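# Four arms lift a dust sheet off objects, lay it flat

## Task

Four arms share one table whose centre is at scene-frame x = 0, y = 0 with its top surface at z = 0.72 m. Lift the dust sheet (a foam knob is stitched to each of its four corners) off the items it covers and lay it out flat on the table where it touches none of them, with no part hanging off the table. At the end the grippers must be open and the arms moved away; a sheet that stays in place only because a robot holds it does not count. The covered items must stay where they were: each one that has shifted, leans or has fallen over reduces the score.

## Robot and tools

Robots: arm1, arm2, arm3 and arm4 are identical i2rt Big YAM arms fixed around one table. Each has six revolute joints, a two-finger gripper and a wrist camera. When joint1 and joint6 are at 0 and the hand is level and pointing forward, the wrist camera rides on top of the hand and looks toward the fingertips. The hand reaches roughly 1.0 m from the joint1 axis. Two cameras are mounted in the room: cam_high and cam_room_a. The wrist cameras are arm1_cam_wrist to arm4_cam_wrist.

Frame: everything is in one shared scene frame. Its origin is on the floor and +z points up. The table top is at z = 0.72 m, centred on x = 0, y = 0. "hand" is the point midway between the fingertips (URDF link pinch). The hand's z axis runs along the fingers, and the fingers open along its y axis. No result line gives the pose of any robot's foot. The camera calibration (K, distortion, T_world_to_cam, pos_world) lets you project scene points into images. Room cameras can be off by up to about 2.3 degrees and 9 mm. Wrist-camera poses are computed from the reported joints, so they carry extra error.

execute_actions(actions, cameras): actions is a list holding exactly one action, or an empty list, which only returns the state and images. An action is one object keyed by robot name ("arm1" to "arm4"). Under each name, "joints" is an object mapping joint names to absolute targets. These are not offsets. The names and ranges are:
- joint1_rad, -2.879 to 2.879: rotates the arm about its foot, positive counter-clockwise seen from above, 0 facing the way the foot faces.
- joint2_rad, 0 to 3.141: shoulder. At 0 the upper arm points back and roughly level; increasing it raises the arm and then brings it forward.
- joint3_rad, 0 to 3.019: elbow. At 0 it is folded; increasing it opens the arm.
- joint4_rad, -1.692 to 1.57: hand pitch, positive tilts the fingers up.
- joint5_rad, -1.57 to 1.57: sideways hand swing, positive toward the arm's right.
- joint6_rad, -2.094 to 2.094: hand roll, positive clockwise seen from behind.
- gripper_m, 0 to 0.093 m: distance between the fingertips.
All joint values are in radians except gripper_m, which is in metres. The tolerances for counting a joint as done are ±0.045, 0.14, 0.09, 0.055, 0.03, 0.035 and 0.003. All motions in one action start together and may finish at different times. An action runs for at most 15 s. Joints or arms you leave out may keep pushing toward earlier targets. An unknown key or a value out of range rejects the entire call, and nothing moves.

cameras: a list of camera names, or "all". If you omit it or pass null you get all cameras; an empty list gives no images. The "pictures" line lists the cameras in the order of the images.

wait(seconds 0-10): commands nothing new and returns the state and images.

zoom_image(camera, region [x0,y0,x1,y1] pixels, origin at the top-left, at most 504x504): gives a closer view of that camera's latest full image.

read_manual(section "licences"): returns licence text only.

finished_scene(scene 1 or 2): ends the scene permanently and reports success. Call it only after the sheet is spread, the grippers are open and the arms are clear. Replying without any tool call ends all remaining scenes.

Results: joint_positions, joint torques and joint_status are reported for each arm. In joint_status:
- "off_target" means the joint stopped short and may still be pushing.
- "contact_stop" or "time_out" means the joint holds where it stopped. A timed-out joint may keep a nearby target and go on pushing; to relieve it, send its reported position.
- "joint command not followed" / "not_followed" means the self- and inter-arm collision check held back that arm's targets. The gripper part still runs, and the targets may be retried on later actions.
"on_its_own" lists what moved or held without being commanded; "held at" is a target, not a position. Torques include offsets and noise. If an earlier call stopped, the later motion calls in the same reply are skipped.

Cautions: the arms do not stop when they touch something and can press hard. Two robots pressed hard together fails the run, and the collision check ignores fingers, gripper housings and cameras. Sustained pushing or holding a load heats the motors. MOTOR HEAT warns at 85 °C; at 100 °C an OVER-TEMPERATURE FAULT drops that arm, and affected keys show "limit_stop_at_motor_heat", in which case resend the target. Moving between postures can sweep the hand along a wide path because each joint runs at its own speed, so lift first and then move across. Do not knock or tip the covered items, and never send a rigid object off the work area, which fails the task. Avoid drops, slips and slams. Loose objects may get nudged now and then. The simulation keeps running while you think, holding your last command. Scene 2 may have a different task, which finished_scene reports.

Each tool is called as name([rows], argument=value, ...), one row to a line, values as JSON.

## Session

execute_actions(actions=[])

Scene clock: 0.00 s.
Joint torques (N m, as the arm reports them, + toward a larger angle): no reading
arm1.joint_positions: joint1_rad=+0.432 joint2_rad=+0.636 joint3_rad=+1.668 joint4_rad=-1.245 joint5_rad=+0.182 joint6_rad=+0.474 gripper_m=+0.094
arm1.joint_status: not commanded
arm1.hand: x=+0.2885 y=+0.4943 z=+1.4377 quat_wxyz=(-0.526, -0.660, -0.415, +0.342) (m; scene frame)
arm2.joint_positions: joint1_rad=-0.142 joint2_rad=+0.573 joint3_rad=+1.403 joint4_rad=-1.521 joint5_rad=-0.256 joint6_rad=+0.257 gripper_m=+0.095
arm2.joint_status: not commanded
arm2.hand: x=-0.4011 y=+0.5736 z=+1.2931 quat_wxyz=(-0.405, -0.676, -0.593, +0.166) (m; scene frame)
arm3.joint_positions: joint1_rad=+0.003 joint2_rad=+0.438 joint3_rad=+1.465 joint4_rad=-1.230 joint5_rad=+0.229 joint6_rad=-0.584 gripper_m=+0.094
arm3.joint_status: not commanded
arm3.hand: x=-0.3923 y=-0.5792 z=+1.4155 quat_wxyz=(-0.628, +0.556, -0.534, -0.108) (m; scene frame)
arm4.joint_positions: joint1_rad=+0.354 joint2_rad=+0.590 joint3_rad=+1.501 joint4_rad=-1.196 joint5_rad=+0.006 joint6_rad=-0.396 gripper_m=+0.094
arm4.joint_status: not commanded
arm4.hand: x=+0.1912 y=-0.6031 z=+1.4309 quat_wxyz=(-0.411, +0.750, -0.282, -0.436) (m; scene frame)
pictures: arm1_cam_wrist, arm2_cam_wrist, arm3_cam_wrist, arm4_cam_wrist, cam_high, cam_room_a
camera_calibration (this result's frames):
arm1_cam_wrist: T_world_to_cam=[[-0.910251, 0.0922514, -0.40365, 0.798507], [0.337798, 0.729216, -0.595094, 0.40459], [0.23945, -0.678037, -0.694932, 1.38959], [0, 0, 0, 1]] pos_world=[0.257435, 0.573495, 1.52876]
arm2_cam_wrist: T_world_to_cam=[[-0.926581, -0.0260803, -0.375189, 0.135272], [0.056383, 0.976686, -0.207138, -0.270542], [0.371844, -0.213084, -0.903508, 1.56802], [0, 0, 0, 1]] pos_world=[-0.442464, 0.601883, 1.41143]
arm3_cam_wrist: T_world_to_cam=[[0.731298, -0.35582, 0.58189, -0.740254], [0.0203815, -0.841356, -0.540096, 0.293898], [0.681754, 0.406831, -0.60803, 1.48911], [0, 0, 0, 1]] pos_world=[-0.479848, -0.62194, 1.4949]
arm4_cam_wrist: T_world_to_cam=[[0.78386, 0.50069, 0.367252, -0.369774], [0.616009, -0.55267, -0.561327, 0.3605], [-0.078081, 0.666232, -0.741645, 1.5993], [0, 0, 0, 1]] pos_world=[0.192655, -0.681125, 1.52427]
Images, in order (width x height): arm1_cam_wrist 616x616, arm2_cam_wrist 616x616, arm3_cam_wrist 616x616, arm4_cam_wrist 616x616, cam_high 504x504, cam_room_a 504x504.

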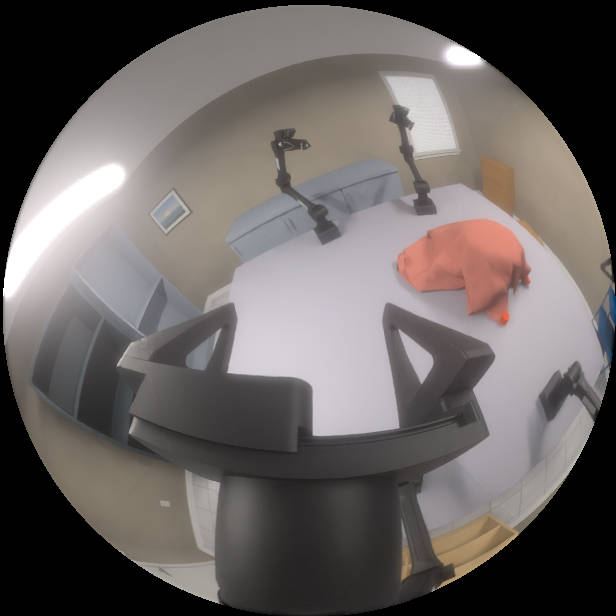

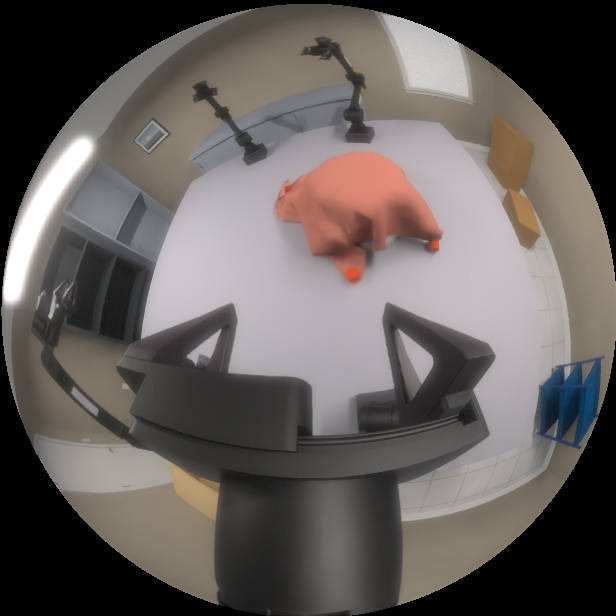

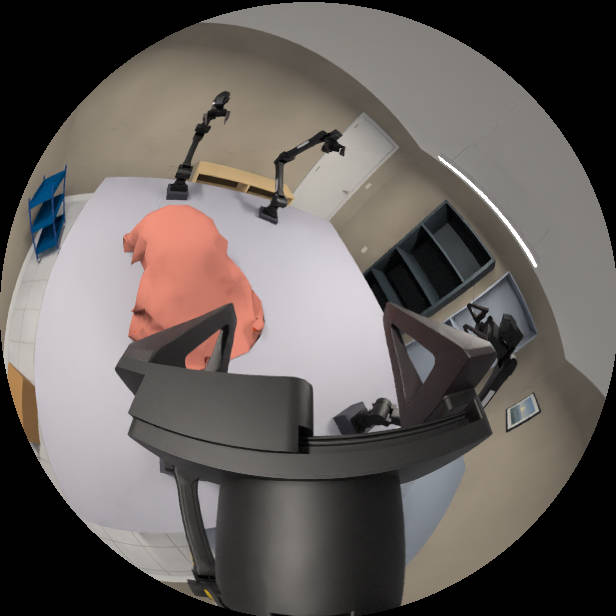

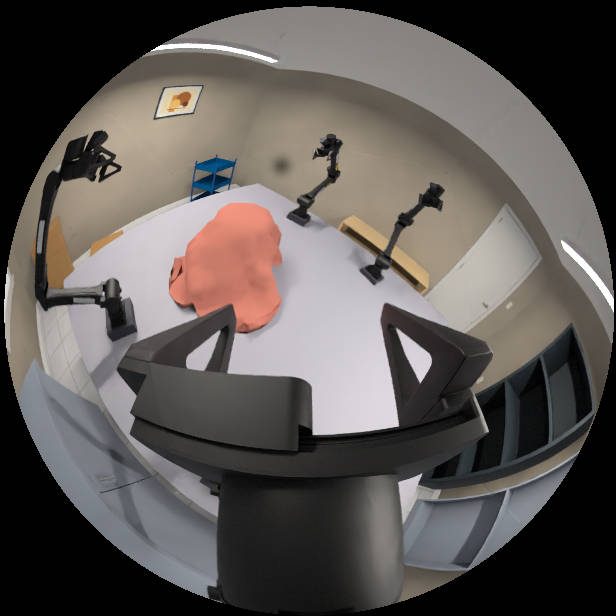

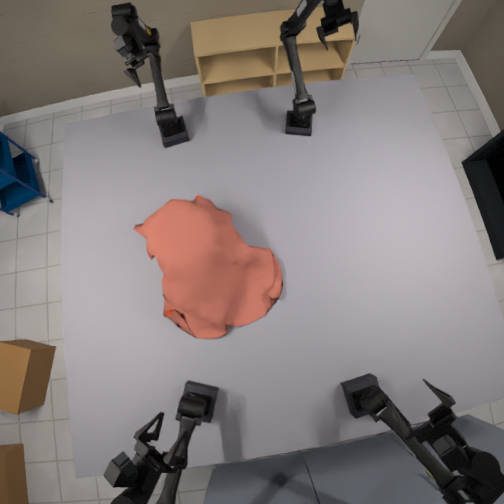

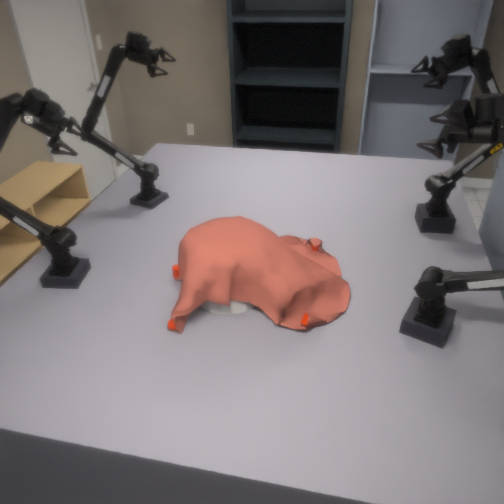

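zoom_image(camera="cam_high", region=[120, 180, 300, 350])

zoom_image(camera="cam_room_a", region=[150, 200, 370, 350])

zoom_image(camera="arm2_cam_wrist", region=[260, 140, 460, 300])

Region (120, 180, 300, 350) of cam_high's 504x504 image, scaled by 2.800, with more detail than that image has.

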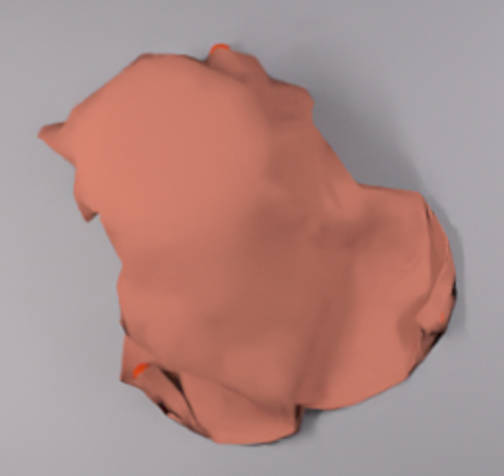

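Region (150, 200, 370, 350) of cam_room_a's 504x504 image, scaled by 2.291, with more detail than that image has; it fills the top 344 rows of this view, and the rest is white.

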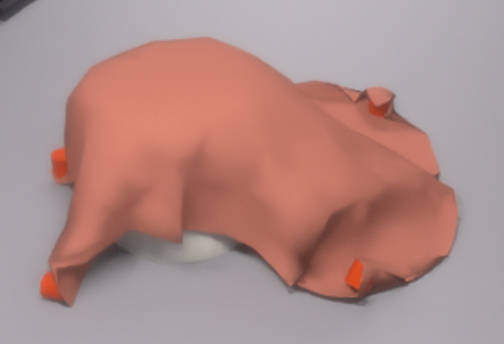

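Region (260, 140, 460, 300) of arm2_cam_wrist's 616x616 image, scaled by 2.520, with more detail than that image has; it fills the top 403 rows of this view, and the rest is white.

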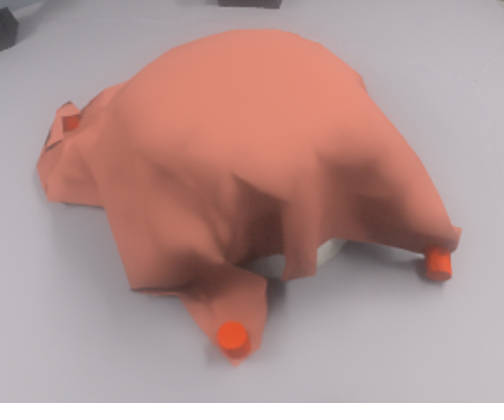

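execute_actions([
  {"arm1":{"joints":{"joint1_rad":-0.78,"joint2_rad":2.33,"joint3_rad":2.36,"joint4_rad":-1.575,"joint5_rad":0,"joint6_rad":-2.0}},"arm2":{"joints":{"joint1_rad":-0.535,"joint2_rad":1.885,"joint3_rad":1.58,"joint4_rad":-1.215,"joint5_rad":0,"joint6_rad":0}},"arm3":{"joints":{"joint1_rad":0.522,"joint2_rad":1.61,"joint3_rad":1.185,"joint4_rad":-1.125,"joint5_rad":0,"joint6_rad":-1.4}},"arm4":{"joints":{"joint1_rad":0.414,"joint2_rad":2.07,"joint3_rad":1.87,"joint4_rad":-1.36,"joint5_rad":0,"joint6_rad":-0.5}}},
])

Scene clock: 41.03 s.
Joint torques (N m, as the arm reports them, + toward a larger angle): arm1=[ -1.55 -26.84  10.46  -0.51  -0.1   -0.06] | arm2=[  0.56 -19.95  10.23  -0.38   0.07  -0.03] | arm3=[  0.64 -12.36   9.15   0.52  -0.14  -0.22] | arm4=[  1.85 -19.26   9.59   0.19  -0.07   0.03]
arm1.joint_positions: joint1_rad=-0.777 joint2_rad=+2.334 joint3_rad=+2.339 joint4_rad=-1.566 joint5_rad=+0.002 joint6_rad=-1.992 gripper_m=+0.094
arm1.joint_status: all done
arm1.hand: x=-0.3325 y=+0.3282 z=+0.8648 quat_wxyz=(+0.006, -0.304, -0.953, +0.001) (m; scene frame)
arm2.joint_positions: joint1_rad=-0.533 joint2_rad=+1.904 joint3_rad=+1.551 joint4_rad=-1.217 joint5_rad=-0.001 joint6_rad=+0.016 gripper_m=+0.095
arm2.joint_status: all done
arm2.hand: x=-0.6600 y=+0.2300 z=+0.8604 quat_wxyz=(+0.000, -0.834, -0.552, +0.001) (m; scene frame)
arm3.joint_positions: joint1_rad=+0.525 joint2_rad=+1.612 joint3_rad=+1.186 joint4_rad=-1.132 joint5_rad=+0.001 joint6_rad=-1.387 gripper_m=+0.094
arm3.joint_status: all done
arm3.hand: x=-0.5484 y=-0.2449 z=+0.8877 quat_wxyz=(-0.009, +1.000, -0.011, +0.003) (m; scene frame)
arm4.joint_positions: joint1_rad=+0.410 joint2_rad=+2.065 joint3_rad=+1.854 joint4_rad=-1.345 joint5_rad=+0.002 joint6_rad=-0.492 gripper_m=+0.094
arm4.joint_status: all done
arm4.hand: x=-0.0289 y=-0.2412 z=+0.9065 quat_wxyz=(-0.005, +0.961, -0.278, -0.005) (m; scene frame)
pictures: arm1_cam_wrist, arm2_cam_wrist, arm3_cam_wrist, arm4_cam_wrist, cam_high, cam_room_a
camera_calibration (this result's frames):
arm1_cam_wrist: T_world_to_cam=[[-0.571663, -0.820475, -0.00466916, 0.0844217], [-0.658728, 0.455559, 0.598785, -0.879371], [-0.489161, 0.345379, -0.800896, 0.541022], [0, 0, 0, 1]] pos_world=[-0.266358, 0.283013, 0.960251]
arm2_cam_wrist: T_world_to_cam=[[-0.910971, 0.412246, -0.0135954, -0.677638], [0.32751, 0.742974, 0.583718, -0.457746], [0.250737, 0.527298, -0.811842, 0.871051], [0, 0, 0, 1]] pos_world=[-0.685796, 0.160144, 0.965138]
arm3_cam_wrist: T_world_to_cam=[[0.0210034, 0.999667, 0.0149607, 0.245681], [0.81683, -0.0257866, 0.576302, -0.0612672], [0.576496, 0.000116046, -0.8171, 1.16689], [0, 0, 0, 1]] pos_world=[-0.627821, -0.247314, 0.985096]
arm4_cam_wrist: T_world_to_cam=[[0.538102, 0.842822, 0.00987217, 0.213588], [0.691047, -0.447846, 0.567352, -0.593973], [0.482598, -0.298471, -0.823416, 0.809748], [0, 0, 0, 1]] pos_world=[-0.0952515, -0.204339, 1.00164]
Images, in order (width x height): arm1_cam_wrist 616x616, arm2_cam_wrist 616x616, arm3_cam_wrist 616x616, arm4_cam_wrist 616x616, cam_high 504x504, cam_room_a 504x504.

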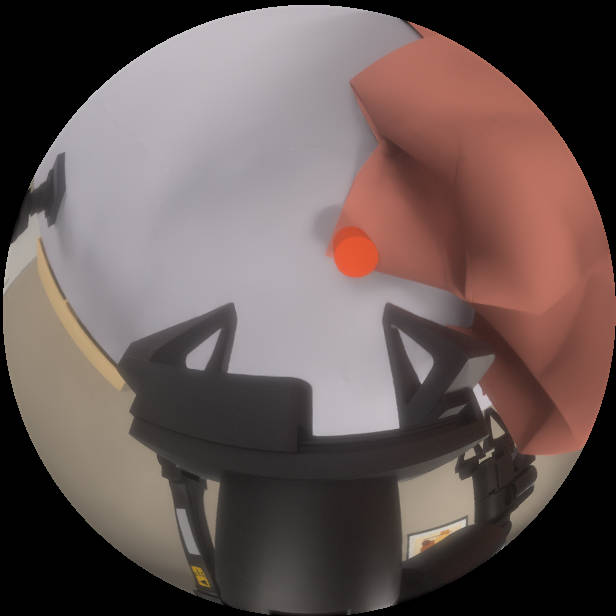

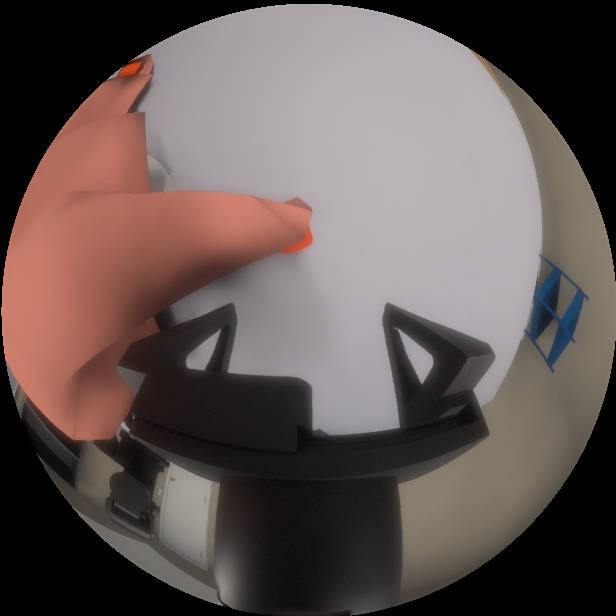

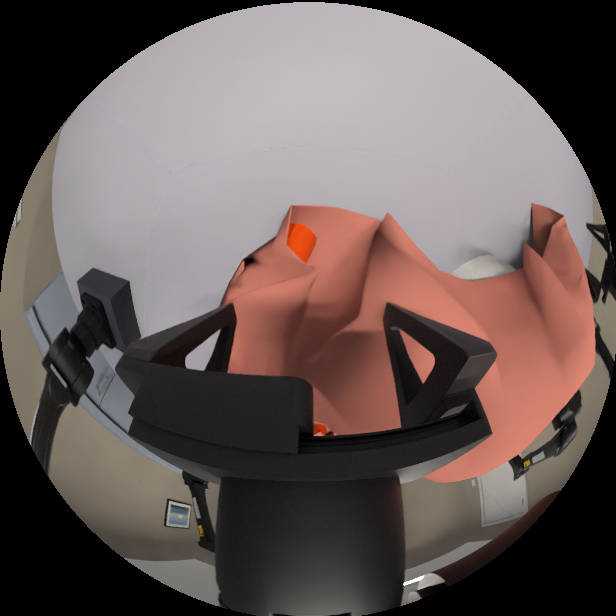

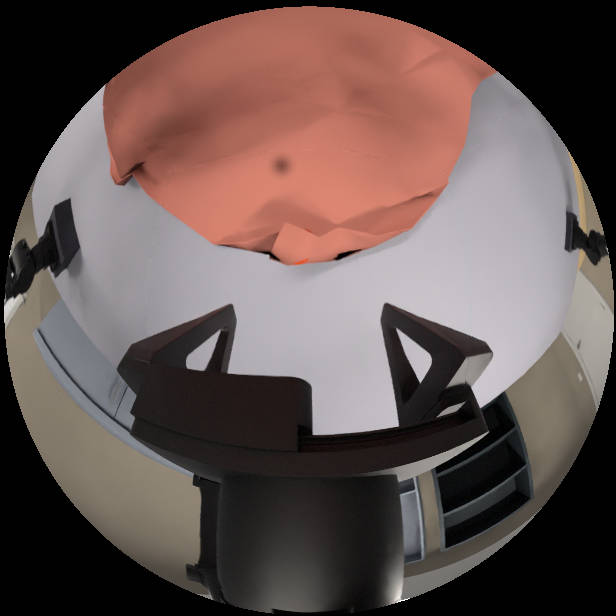

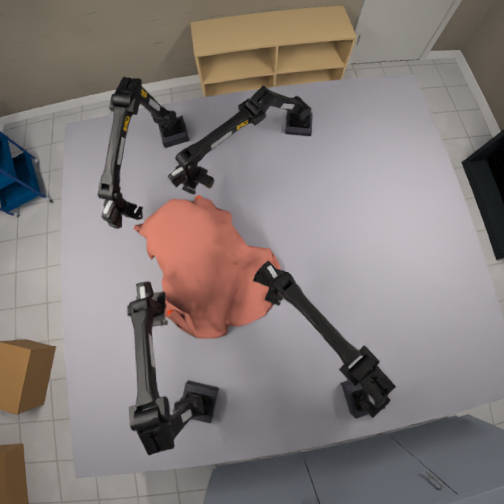

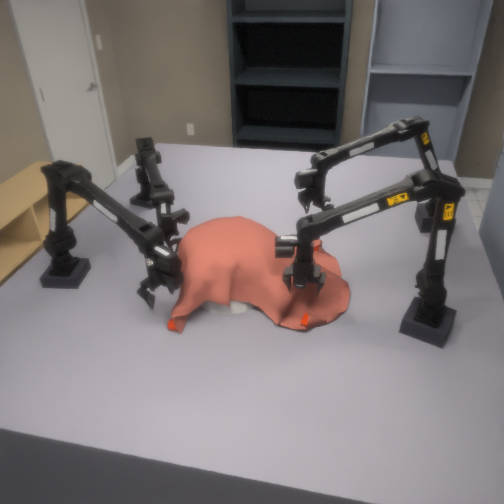

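execute_actions(actions=[])

Scene clock: 78.40 s.
Joint torques (N m, as the arm reports them, + toward a larger angle): arm1=[ -1.73 -26.57  10.63  -0.47  -0.14  -0.12] | arm2=[  0.94 -19.38  10.18  -0.1    0.05  -0.06] | arm3=[  0.63 -12.31   9.15   0.52  -0.14  -0.23] | arm4=[  1.88 -18.85   9.48   0.18  -0.08   0.02]
arm1.joint_positions: joint1_rad=-0.777 joint2_rad=+2.334 joint3_rad=+2.339 joint4_rad=-1.566 joint5_rad=+0.002 joint6_rad=-1.992 gripper_m=+0.094
arm1.joint_status: all done
arm1.hand: x=-0.3325 y=+0.3282 z=+0.8648 quat_wxyz=(+0.006, -0.304, -0.953, +0.001) (m; scene frame)
arm2.joint_positions: joint1_rad=-0.533 joint2_rad=+1.904 joint3_rad=+1.551 joint4_rad=-1.217 joint5_rad=-0.001 joint6_rad=+0.016 gripper_m=+0.095
arm2.joint_status: all done
arm2.hand: x=-0.6600 y=+0.2300 z=+0.8604 quat_wxyz=(+0.000, -0.834, -0.552, +0.001) (m; scene frame)
arm3.joint_positions: joint1_rad=+0.525 joint2_rad=+1.612 joint3_rad=+1.186 joint4_rad=-1.132 joint5_rad=+0.001 joint6_rad=-1.387 gripper_m=+0.094
arm3.joint_status: all done
arm3.hand: x=-0.5484 y=-0.2449 z=+0.8877 quat_wxyz=(-0.009, +1.000, -0.011, +0.003) (m; scene frame)
arm4.joint_positions: joint1_rad=+0.410 joint2_rad=+2.065 joint3_rad=+1.854 joint4_rad=-1.345 joint5_rad=+0.002 joint6_rad=-0.492 gripper_m=+0.094
arm4.joint_status: all done
arm4.hand: x=-0.0289 y=-0.2412 z=+0.9065 quat_wxyz=(-0.005, +0.961, -0.278, -0.005) (m; scene frame)
pictures: arm1_cam_wrist, arm2_cam_wrist, arm3_cam_wrist, arm4_cam_wrist, cam_high, cam_room_a
camera_calibration (this result's frames):
arm1_cam_wrist: T_world_to_cam=[[-0.57135, -0.820693, -0.00467319, 0.0846008], [-0.658902, 0.455305, 0.598787, -0.879346], [-0.489293, 0.345196, -0.800895, 0.541038], [0, 0, 0, 1]] pos_world=[-0.266341, 0.283038, 0.960251]
arm2_cam_wrist: T_world_to_cam=[[-0.910971, 0.412246, -0.0135954, -0.677638], [0.32751, 0.742974, 0.583718, -0.457746], [0.250737, 0.527298, -0.811842, 0.871051], [0, 0, 0, 1]] pos_world=[-0.685796, 0.160144, 0.965138]
arm3_cam_wrist: T_world_to_cam=[[0.0210034, 0.999667, 0.0149607, 0.245681], [0.81683, -0.0257866, 0.576302, -0.0612672], [0.576496, 0.000116046, -0.8171, 1.16689], [0, 0, 0, 1]] pos_world=[-0.627821, -0.247314, 0.985096]
arm4_cam_wrist: T_world_to_cam=[[0.538102, 0.842822, 0.00987217, 0.213588], [0.691047, -0.447846, 0.567352, -0.593973], [0.482598, -0.298471, -0.823416, 0.809748], [0, 0, 0, 1]] pos_world=[-0.0952515, -0.204339, 1.00164]
Images, in order (width x height): arm1_cam_wrist 616x616, arm2_cam_wrist 616x616, arm3_cam_wrist 616x616, arm4_cam_wrist 616x616, cam_high 504x504, cam_room_a 504x504.

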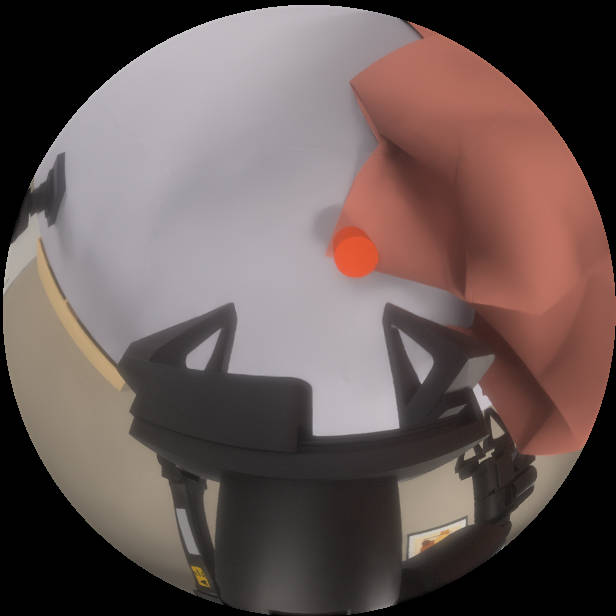

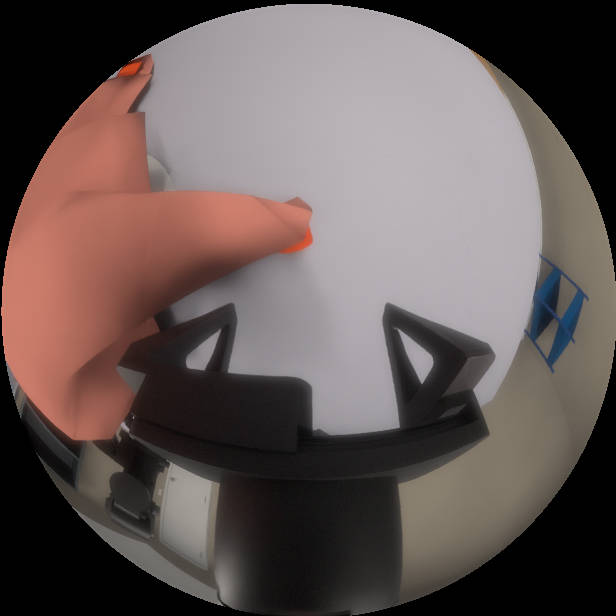

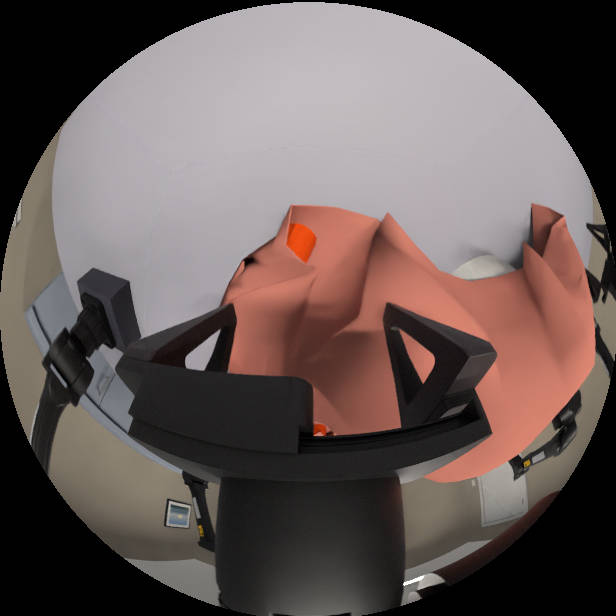

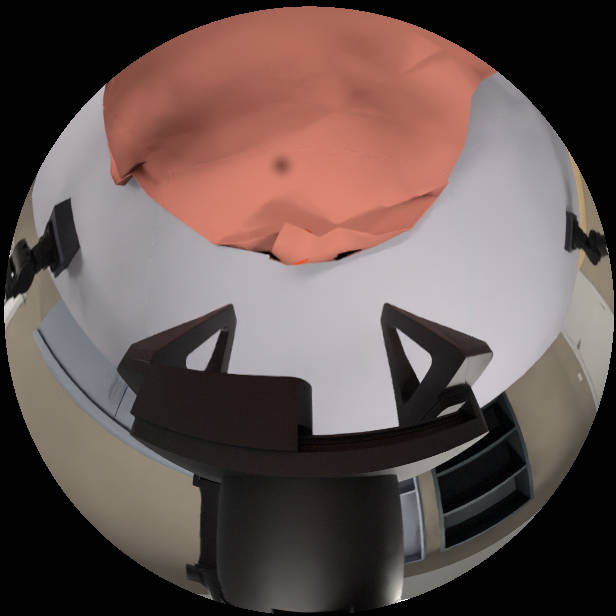

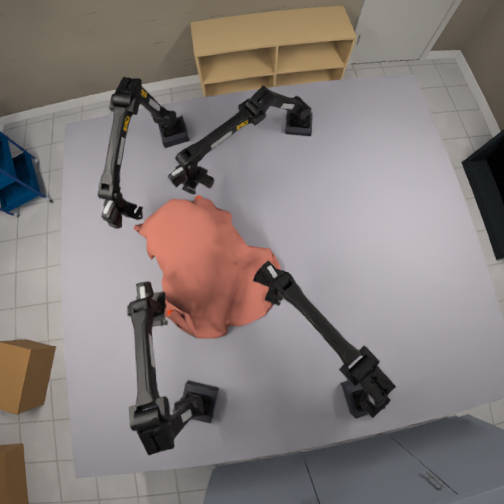

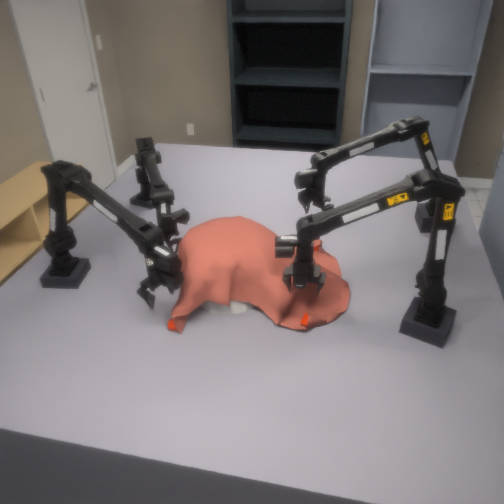

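zoom_image(camera="cam_room_a", region=[130, 220, 370, 350])

zoom_image(camera="arm2_cam_wrist", region=[200, 150, 400, 320])

zoom_image(camera="arm3_cam_wrist", region=[200, 170, 420, 340])

zoom_image(camera="arm4_cam_wrist", region=[200, 170, 420, 320])

Region (130, 220, 370, 350) of cam_room_a's 504x504 image, scaled by 2.100, with more detail than that image has; it fills the top 273 rows of this view, and the rest is white.

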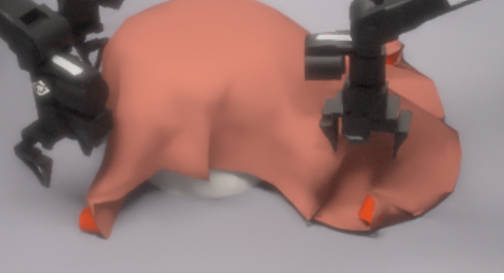

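Region (200, 150, 400, 320) of arm2_cam_wrist's 616x616 image, scaled by 2.520, with more detail than that image has; it fills the top 428 rows of this view, and the rest is white.

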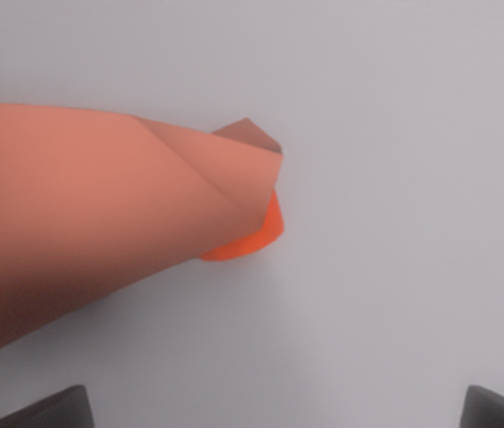

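Region (200, 170, 420, 340) of arm3_cam_wrist's 616x616 image, scaled by 2.291, with more detail than that image has; it fills the top 389 rows of this view, and the rest is white.

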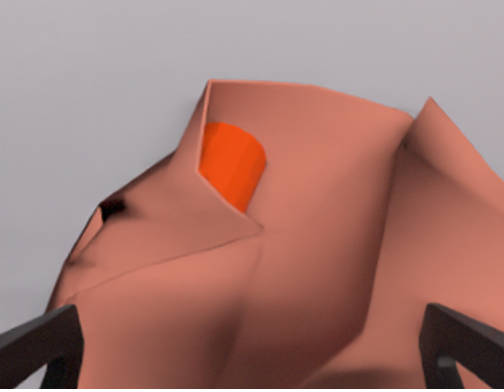

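Region (200, 170, 420, 320) of arm4_cam_wrist's 616x616 image, scaled by 2.291, with more detail than that image has; it fills the top 344 rows of this view, and the rest is white.

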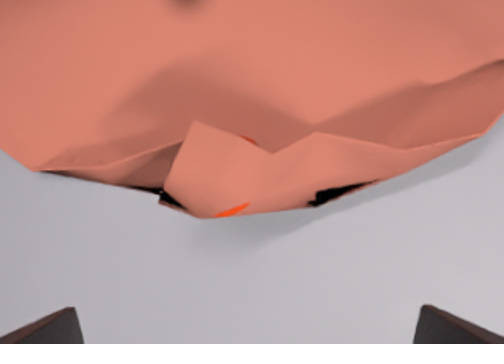

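execute_actions([
  {"arm1":{"joints":{"joint1_rad":-0.749,"joint2_rad":2.537,"joint3_rad":2.625,"joint4_rad":-1.64}},"arm2":{"joints":{"joint1_rad":-0.503,"joint2_rad":1.98,"joint3_rad":1.565,"joint4_rad":-1.132}},"arm3":{"joints":{"joint2_rad":1.685,"joint3_rad":1.065,"joint4_rad":-0.941,"joint6_rad":-1.05}},"arm4":{"joints":{"joint1_rad":0.437,"joint2_rad":2.137,"joint3_rad":1.755,"joint4_rad":-1.178}}},
], cameras=["arm1_cam_wrist","arm2_cam_wrist","arm3_cam_wrist","arm4_cam_wrist"])

Scene clock: 134.50 s.
Joint torques (N m, as the arm reports them, + toward a larger angle): arm1=[ -0.82 -24.47  13.32  -0.3   -0.1   -0.11] | arm2=[  0.62 -19.7    8.79   0.1    0.08  -0.02] | arm3=[  0.55 -12.26   8.68   0.62  -0.07   0.1 ] | arm4=[  1.82 -18.69   7.9    1.43  -0.07   0.02]
arm1.joint_positions: joint1_rad=-0.755 joint2_rad=+2.507 joint3_rad=+2.570 joint4_rad=-1.635 joint5_rad=+0.002 joint6_rad=-1.993 gripper_m=+0.094
arm1.joint_status: all done
arm1.hand: x=-0.3506 y=+0.2989 z=+0.8302 quat_wxyz=(+0.002, -0.293, -0.956, -0.003) (m; scene frame)
arm2.joint_positions: joint1_rad=-0.505 joint2_rad=+1.995 joint3_rad=+1.551 joint4_rad=-1.143 joint5_rad=-0.001 joint6_rad=+0.016 gripper_m=+0.095
arm2.joint_status: all done
arm2.hand: x=-0.6497 y=+0.2129 z=+0.8096 quat_wxyz=(+0.005, -0.826, -0.563, -0.006) (m; scene frame)
arm3.joint_positions: joint1_rad=+0.525 joint2_rad=+1.688 joint3_rad=+1.060 joint4_rad=-0.952 joint5_rad=+0.000 joint6_rad=-1.066 gripper_m=+0.094
arm3.joint_status: all done
arm3.hand: x=-0.5456 y=-0.2600 z=+0.8135 quat_wxyz=(+0.001, +0.985, -0.171, +0.004) (m; scene frame)
arm4.joint_positions: joint1_rad=+0.436 joint2_rad=+2.131 joint3_rad=+1.756 joint4_rad=-1.194 joint5_rad=+0.002 joint6_rad=-0.492 gripper_m=+0.094
arm4.joint_status: all done
arm4.hand: x=-0.0426 y=-0.2516 z=+0.8303 quat_wxyz=(-0.001, +0.964, -0.265, +0.000) (m; scene frame)
pictures: arm1_cam_wrist, arm2_cam_wrist, arm3_cam_wrist, arm4_cam_wrist
camera_calibration (this result's frames):
arm1_cam_wrist: T_world_to_cam=[[-0.552693, -0.833247, -0.0151802, 0.0690484], [-0.674834, 0.436781, 0.594829, -0.854006], [-0.489009, 0.339002, -0.803709, 0.518885], [0, 0, 0, 1]] pos_world=[-0.28441, 0.254645, 0.926069]
arm2_cam_wrist: T_world_to_cam=[[-0.922153, 0.38661, -0.0128974, -0.664171], [0.302884, 0.742384, 0.597602, -0.445892], [0.240614, 0.547174, -0.801689, 0.817208], [0, 0, 0, 1]] pos_world=[-0.674045, 0.140643, 0.913047]
arm3_cam_wrist: T_world_to_cam=[[0.335701, 0.941959, -0.00431576, 0.434245], [0.768849, -0.271355, 0.578997, -0.113393], [0.54422, -0.197688, -0.815318, 1.03416], [0, 0, 0, 1]] pos_world=[-0.621406, -0.235369, 0.910699]
arm4_cam_wrist: T_world_to_cam=[[0.515028, 0.857166, 0.00363206, 0.238228], [0.698981, -0.422428, 0.577045, -0.547179], [0.496157, -0.294656, -0.816704, 0.74647], [0, 0, 0, 1]] pos_world=[-0.110593, -0.215393, 0.924527]
Images, in order (width x height): arm1_cam_wrist 616x616, arm2_cam_wrist 616x616, arm3_cam_wrist 616x616, arm4_cam_wrist 616x616.

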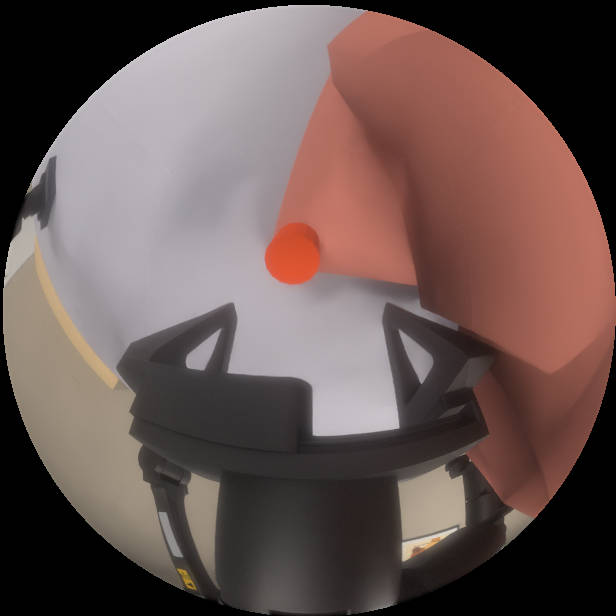

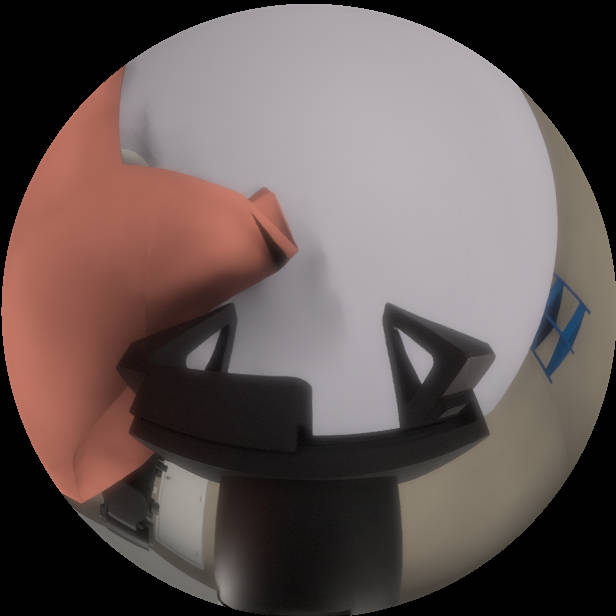

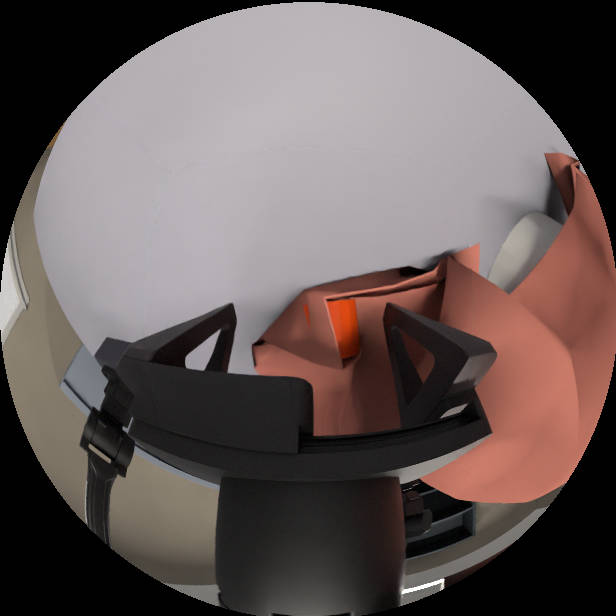

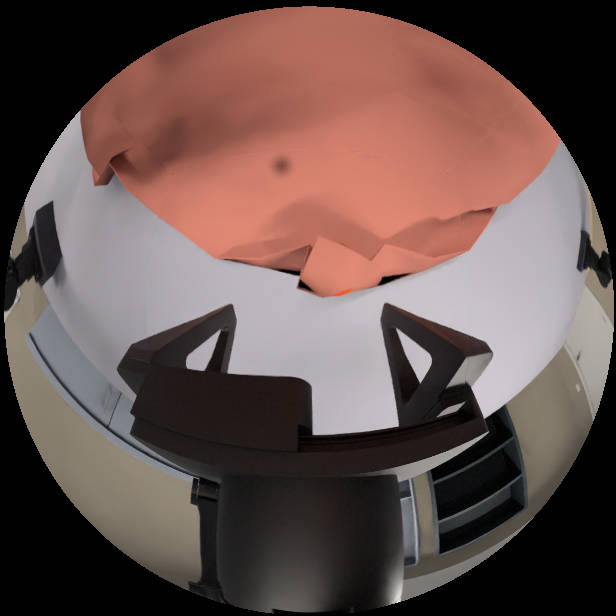

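execute_actions([
  {"arm1":{"joints":{"joint1_rad":-0.742,"joint2_rad":2.39,"joint3_rad":2.29,"joint4_rad":-1.45}},"arm2":{"joints":{"joint6_rad":-1.5}},"arm3":{"joints":{"joint1_rad":0.39,"joint6_rad":-1.28}},"arm4":{"joints":{"joint1_rad":0.414,"joint2_rad":2.195,"joint3_rad":1.83}}},
])

Scene clock: 159.97 s.
Joint torques (N m, as the arm reports them, + toward a larger angle): arm1=[ -0.69 -23.81   8.66   0.29  -0.11  -0.12] | arm2=[  0.65 -19.99   8.66  -0.01  -0.06  -0.08] | arm3=[  1.44 -12.46   8.59   0.64  -0.04  -0.22] | arm4=[  1.45 -17.81  12.04   1.34  -0.08   0.03]
arm1.joint_positions: joint1_rad=-0.754 joint2_rad=+2.366 joint3_rad=+2.298 joint4_rad=-1.460 joint5_rad=+0.002 joint6_rad=-1.993 gripper_m=+0.094
arm1.joint_status: all done
arm1.hand: x=-0.3358 y=+0.3064 z=+0.8267 quat_wxyz=(+0.016, -0.292, -0.956, +0.013) (m; scene frame)
arm2.joint_positions: joint1_rad=-0.505 joint2_rad=+1.995 joint3_rad=+1.551 joint4_rad=-1.143 joint5_rad=-0.001 joint6_rad=-1.482 gripper_m=+0.095
arm2.joint_status: all done
arm2.hand: x=-0.6497 y=+0.2129 z=+0.8096 quat_wxyz=(-0.001, -0.222, -0.975, -0.008) (m; scene frame)
arm3.joint_positions: joint1_rad=+0.383 joint2_rad=+1.688 joint3_rad=+1.060 joint4_rad=-0.952 joint5_rad=-0.001 joint6_rad=-1.267 gripper_m=+0.094
arm3.joint_status: all done
arm3.hand: x=-0.4837 y=-0.2544 z=+0.8140 quat_wxyz=(+0.001, +0.990, -0.141, +0.003) (m; scene frame)
arm4.joint_positions: joint1_rad=+0.416 joint2_rad=+2.173 joint3_rad=+1.773 joint4_rad=-1.194 joint5_rad=+0.002 joint6_rad=-0.492 gripper_m=+0.094
arm4.joint_status: all done
arm4.hand: x=-0.0327 y=-0.2435 z=+0.8106 quat_wxyz=(+0.008, +0.962, -0.274, +0.009) (m; scene frame)
pictures: arm1_cam_wrist, arm2_cam_wrist, arm3_cam_wrist, arm4_cam_wrist, cam_high, cam_room_a
camera_calibration (this result's frames):
arm1_cam_wrist: T_world_to_cam=[[-0.550407, -0.834543, 0.0243017, 0.052028], [-0.653706, 0.44888, 0.609241, -0.853725], [-0.519346, 0.319445, -0.792612, 0.507383], [0, 0, 0, 1]] pos_world=[-0.265941, 0.264559, 0.921018]
arm2_cam_wrist: T_world_to_cam=[[-0.452649, -0.891203, -0.0294223, -0.0737653], [-0.729556, 0.351172, 0.586878, -1.02466], [-0.512695, 0.287115, -0.809141, 0.389213], [0, 0, 0, 1]] pos_world=[-0.581386, 0.182342, 0.914106]
arm3_cam_wrist: T_world_to_cam=[[0.278711, 0.960359, -0.00550014, 0.386275], [0.785028, -0.22452, 0.577341, -0.138647], [0.55322, -0.165229, -0.816485, 1.01551], [0, 0, 0, 1]] pos_world=[-0.56062, -0.2343, 0.911324]
arm4_cam_wrist: T_world_to_cam=[[0.531946, 0.84674, -0.00797562, 0.233706], [0.68321, -0.42361, 0.594793, -0.554514], [0.500257, -0.321847, -0.803839, 0.710921], [0, 0, 0, 1]] pos_world=[-0.101113, -0.203977, 0.903151]
Images, in order (width x height): arm1_cam_wrist 616x616, arm2_cam_wrist 616x616, arm3_cam_wrist 616x616, arm4_cam_wrist 616x616, cam_high 504x504, cam_room_a 504x504.

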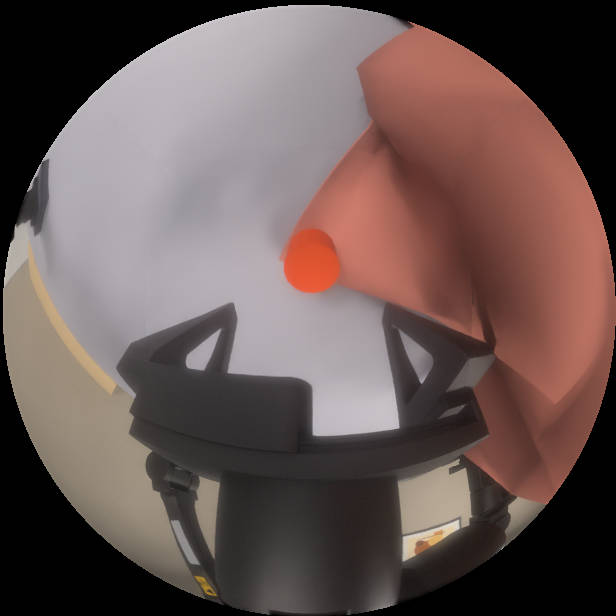

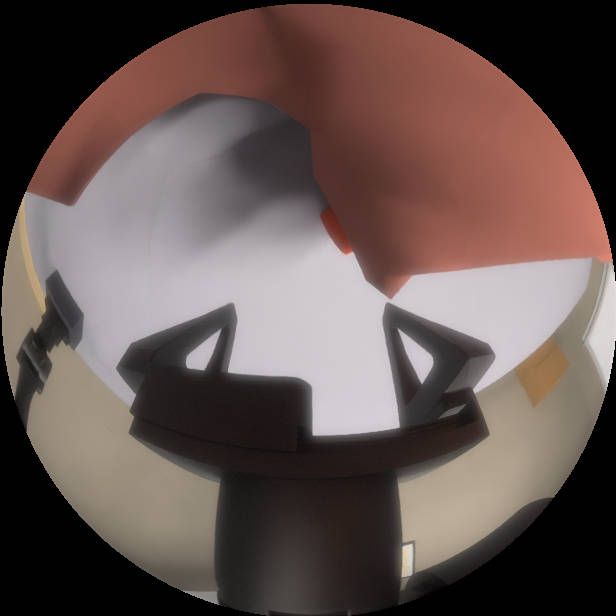

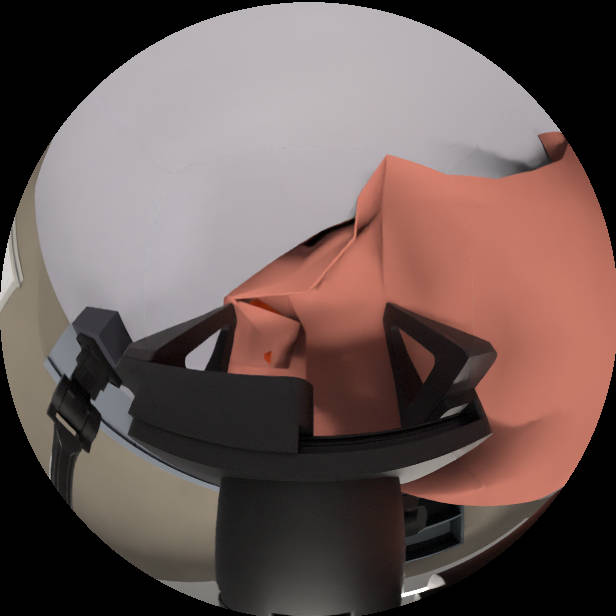

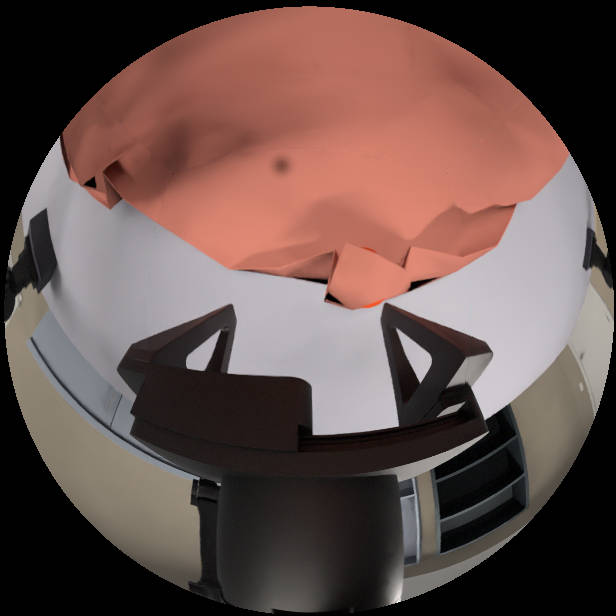

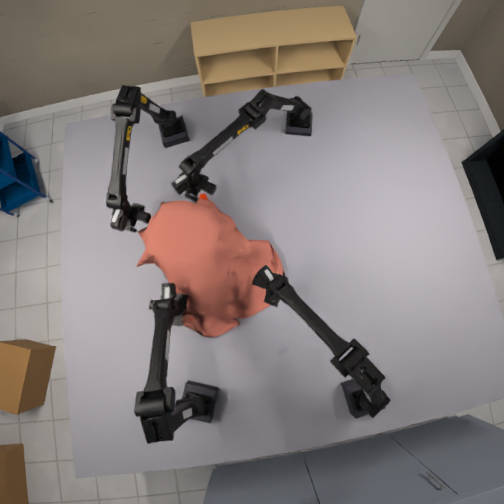

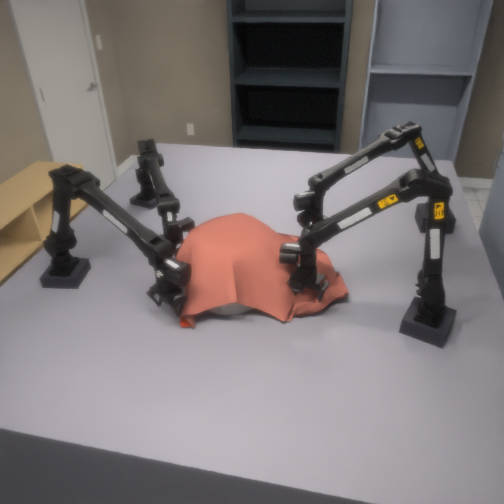

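execute_actions([
  {"arm1":{"joints":{"joint1_rad":-0.735,"joint2_rad":2.445,"joint3_rad":2.205,"joint4_rad":-1.345}}},
], cameras=["arm1_cam_wrist","arm2_cam_wrist","arm3_cam_wrist","arm4_cam_wrist"])

Scene clock: 168.63 s.
Joint torques (N m, as the arm reports them, + toward a larger angle): arm1=[ -1.41 -23.96   8.25   0.28  -0.07  -0.07] | arm2=[  0.9  -19.31   8.42   0.24  -0.04  -0.03] | arm3=[  1.34 -12.44   8.6    0.62  -0.04  -0.22] | arm4=[  1.44 -17.64  12.06   1.33  -0.08   0.03]
arm1.joint_positions: joint1_rad=-0.743 joint2_rad=+2.423 joint3_rad=+2.212 joint4_rad=-1.353 joint5_rad=+0.001 joint6_rad=-1.993 gripper_m=+0.094
arm1.joint_status: all done
arm1.hand: x=-0.3278 y=+0.3030 z=+0.7540 quat_wxyz=(+0.004, -0.287, -0.958, +0.000) (m; scene frame)
arm2.joint_positions: joint1_rad=-0.505 joint2_rad=+1.995 joint3_rad=+1.551 joint4_rad=-1.143 joint5_rad=-0.001 joint6_rad=-1.484 gripper_m=+0.095
arm2.joint_status: not commanded
arm2.hand: x=-0.6497 y=+0.2129 z=+0.8096 quat_wxyz=(-0.001, -0.221, -0.975, -0.008) (m; scene frame)
arm3.joint_positions: joint1_rad=+0.383 joint2_rad=+1.688 joint3_rad=+1.060 joint4_rad=-0.952 joint5_rad=-0.001 joint6_rad=-1.267 gripper_m=+0.094
arm3.joint_status: not commanded
arm3.hand: x=-0.4837 y=-0.2544 z=+0.8140 quat_wxyz=(+0.001, +0.990, -0.141, +0.003) (m; scene frame)
arm4.joint_positions: joint1_rad=+0.416 joint2_rad=+2.173 joint3_rad=+1.773 joint4_rad=-1.194 joint5_rad=+0.002 joint6_rad=-0.492 gripper_m=+0.094
arm4.joint_status: not commanded
arm4.hand: x=-0.0327 y=-0.2435 z=+0.8106 quat_wxyz=(+0.008, +0.962, -0.274, +0.009) (m; scene frame)
pictures: arm1_cam_wrist, arm2_cam_wrist, arm3_cam_wrist, arm4_cam_wrist
camera_calibration (this result's frames):
arm1_cam_wrist: T_world_to_cam=[[-0.54219, -0.840211, -0.00868454, 0.0845661], [-0.677129, 0.430786, 0.59659, -0.795269], [-0.49752, 0.329345, -0.802499, 0.466623], [0, 0, 0, 1]] pos_world=[-0.260494, 0.259964, 0.849648]
arm2_cam_wrist: T_world_to_cam=[[-0.451288, -0.891893, -0.0294259, -0.0727314], [-0.730104, 0.350063, 0.586859, -1.02476], [-0.513115, 0.286327, -0.809154, 0.38912], [0, 0, 0, 1]] pos_world=[-0.581342, 0.182447, 0.914108]
arm3_cam_wrist: T_world_to_cam=[[0.278711, 0.960359, -0.00550014, 0.386275], [0.785028, -0.22452, 0.577341, -0.138647], [0.55322, -0.165229, -0.816485, 1.01551], [0, 0, 0, 1]] pos_world=[-0.56062, -0.2343, 0.911324]
arm4_cam_wrist: T_world_to_cam=[[0.531946, 0.84674, -0.00797562, 0.233706], [0.68321, -0.42361, 0.594793, -0.554514], [0.500257, -0.321847, -0.803839, 0.710921], [0, 0, 0, 1]] pos_world=[-0.101113, -0.203977, 0.903151]
Images, in order (width x height): arm1_cam_wrist 616x616, arm2_cam_wrist 616x616, arm3_cam_wrist 616x616, arm4_cam_wrist 616x616.

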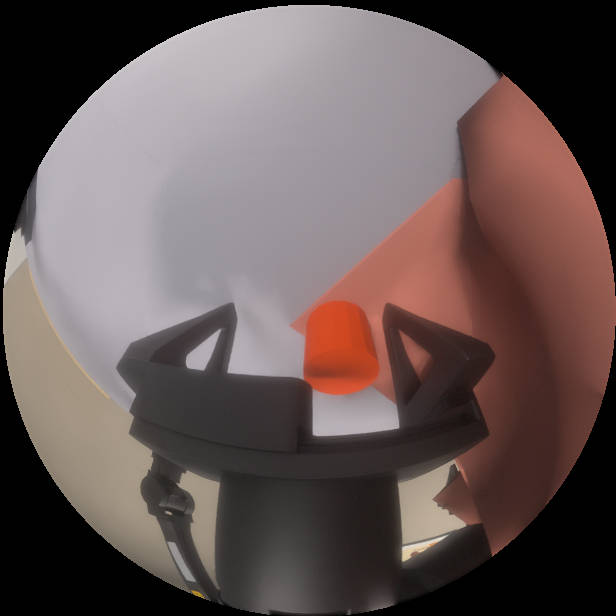

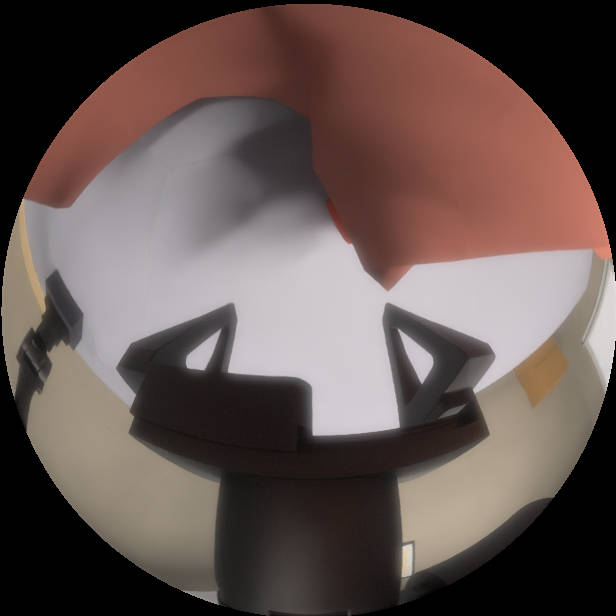

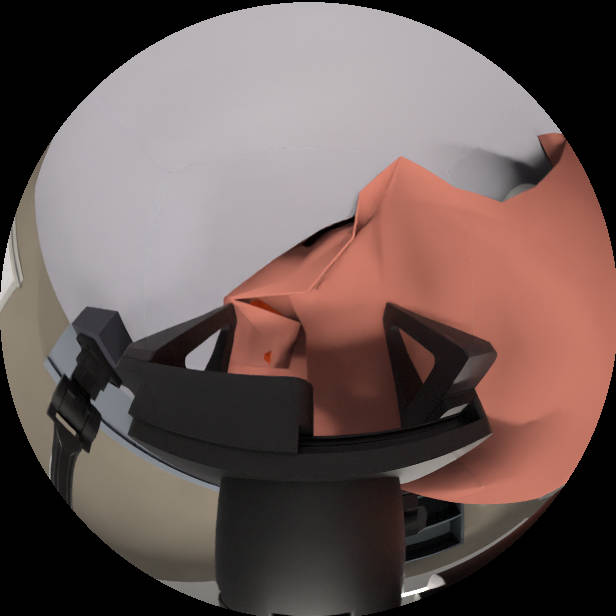

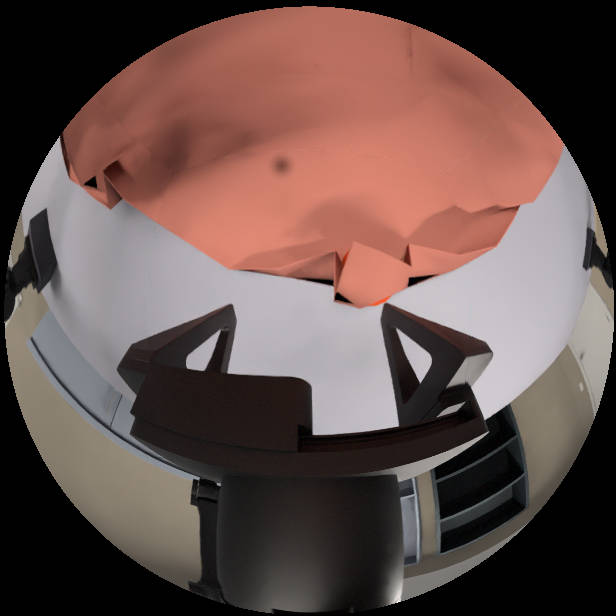

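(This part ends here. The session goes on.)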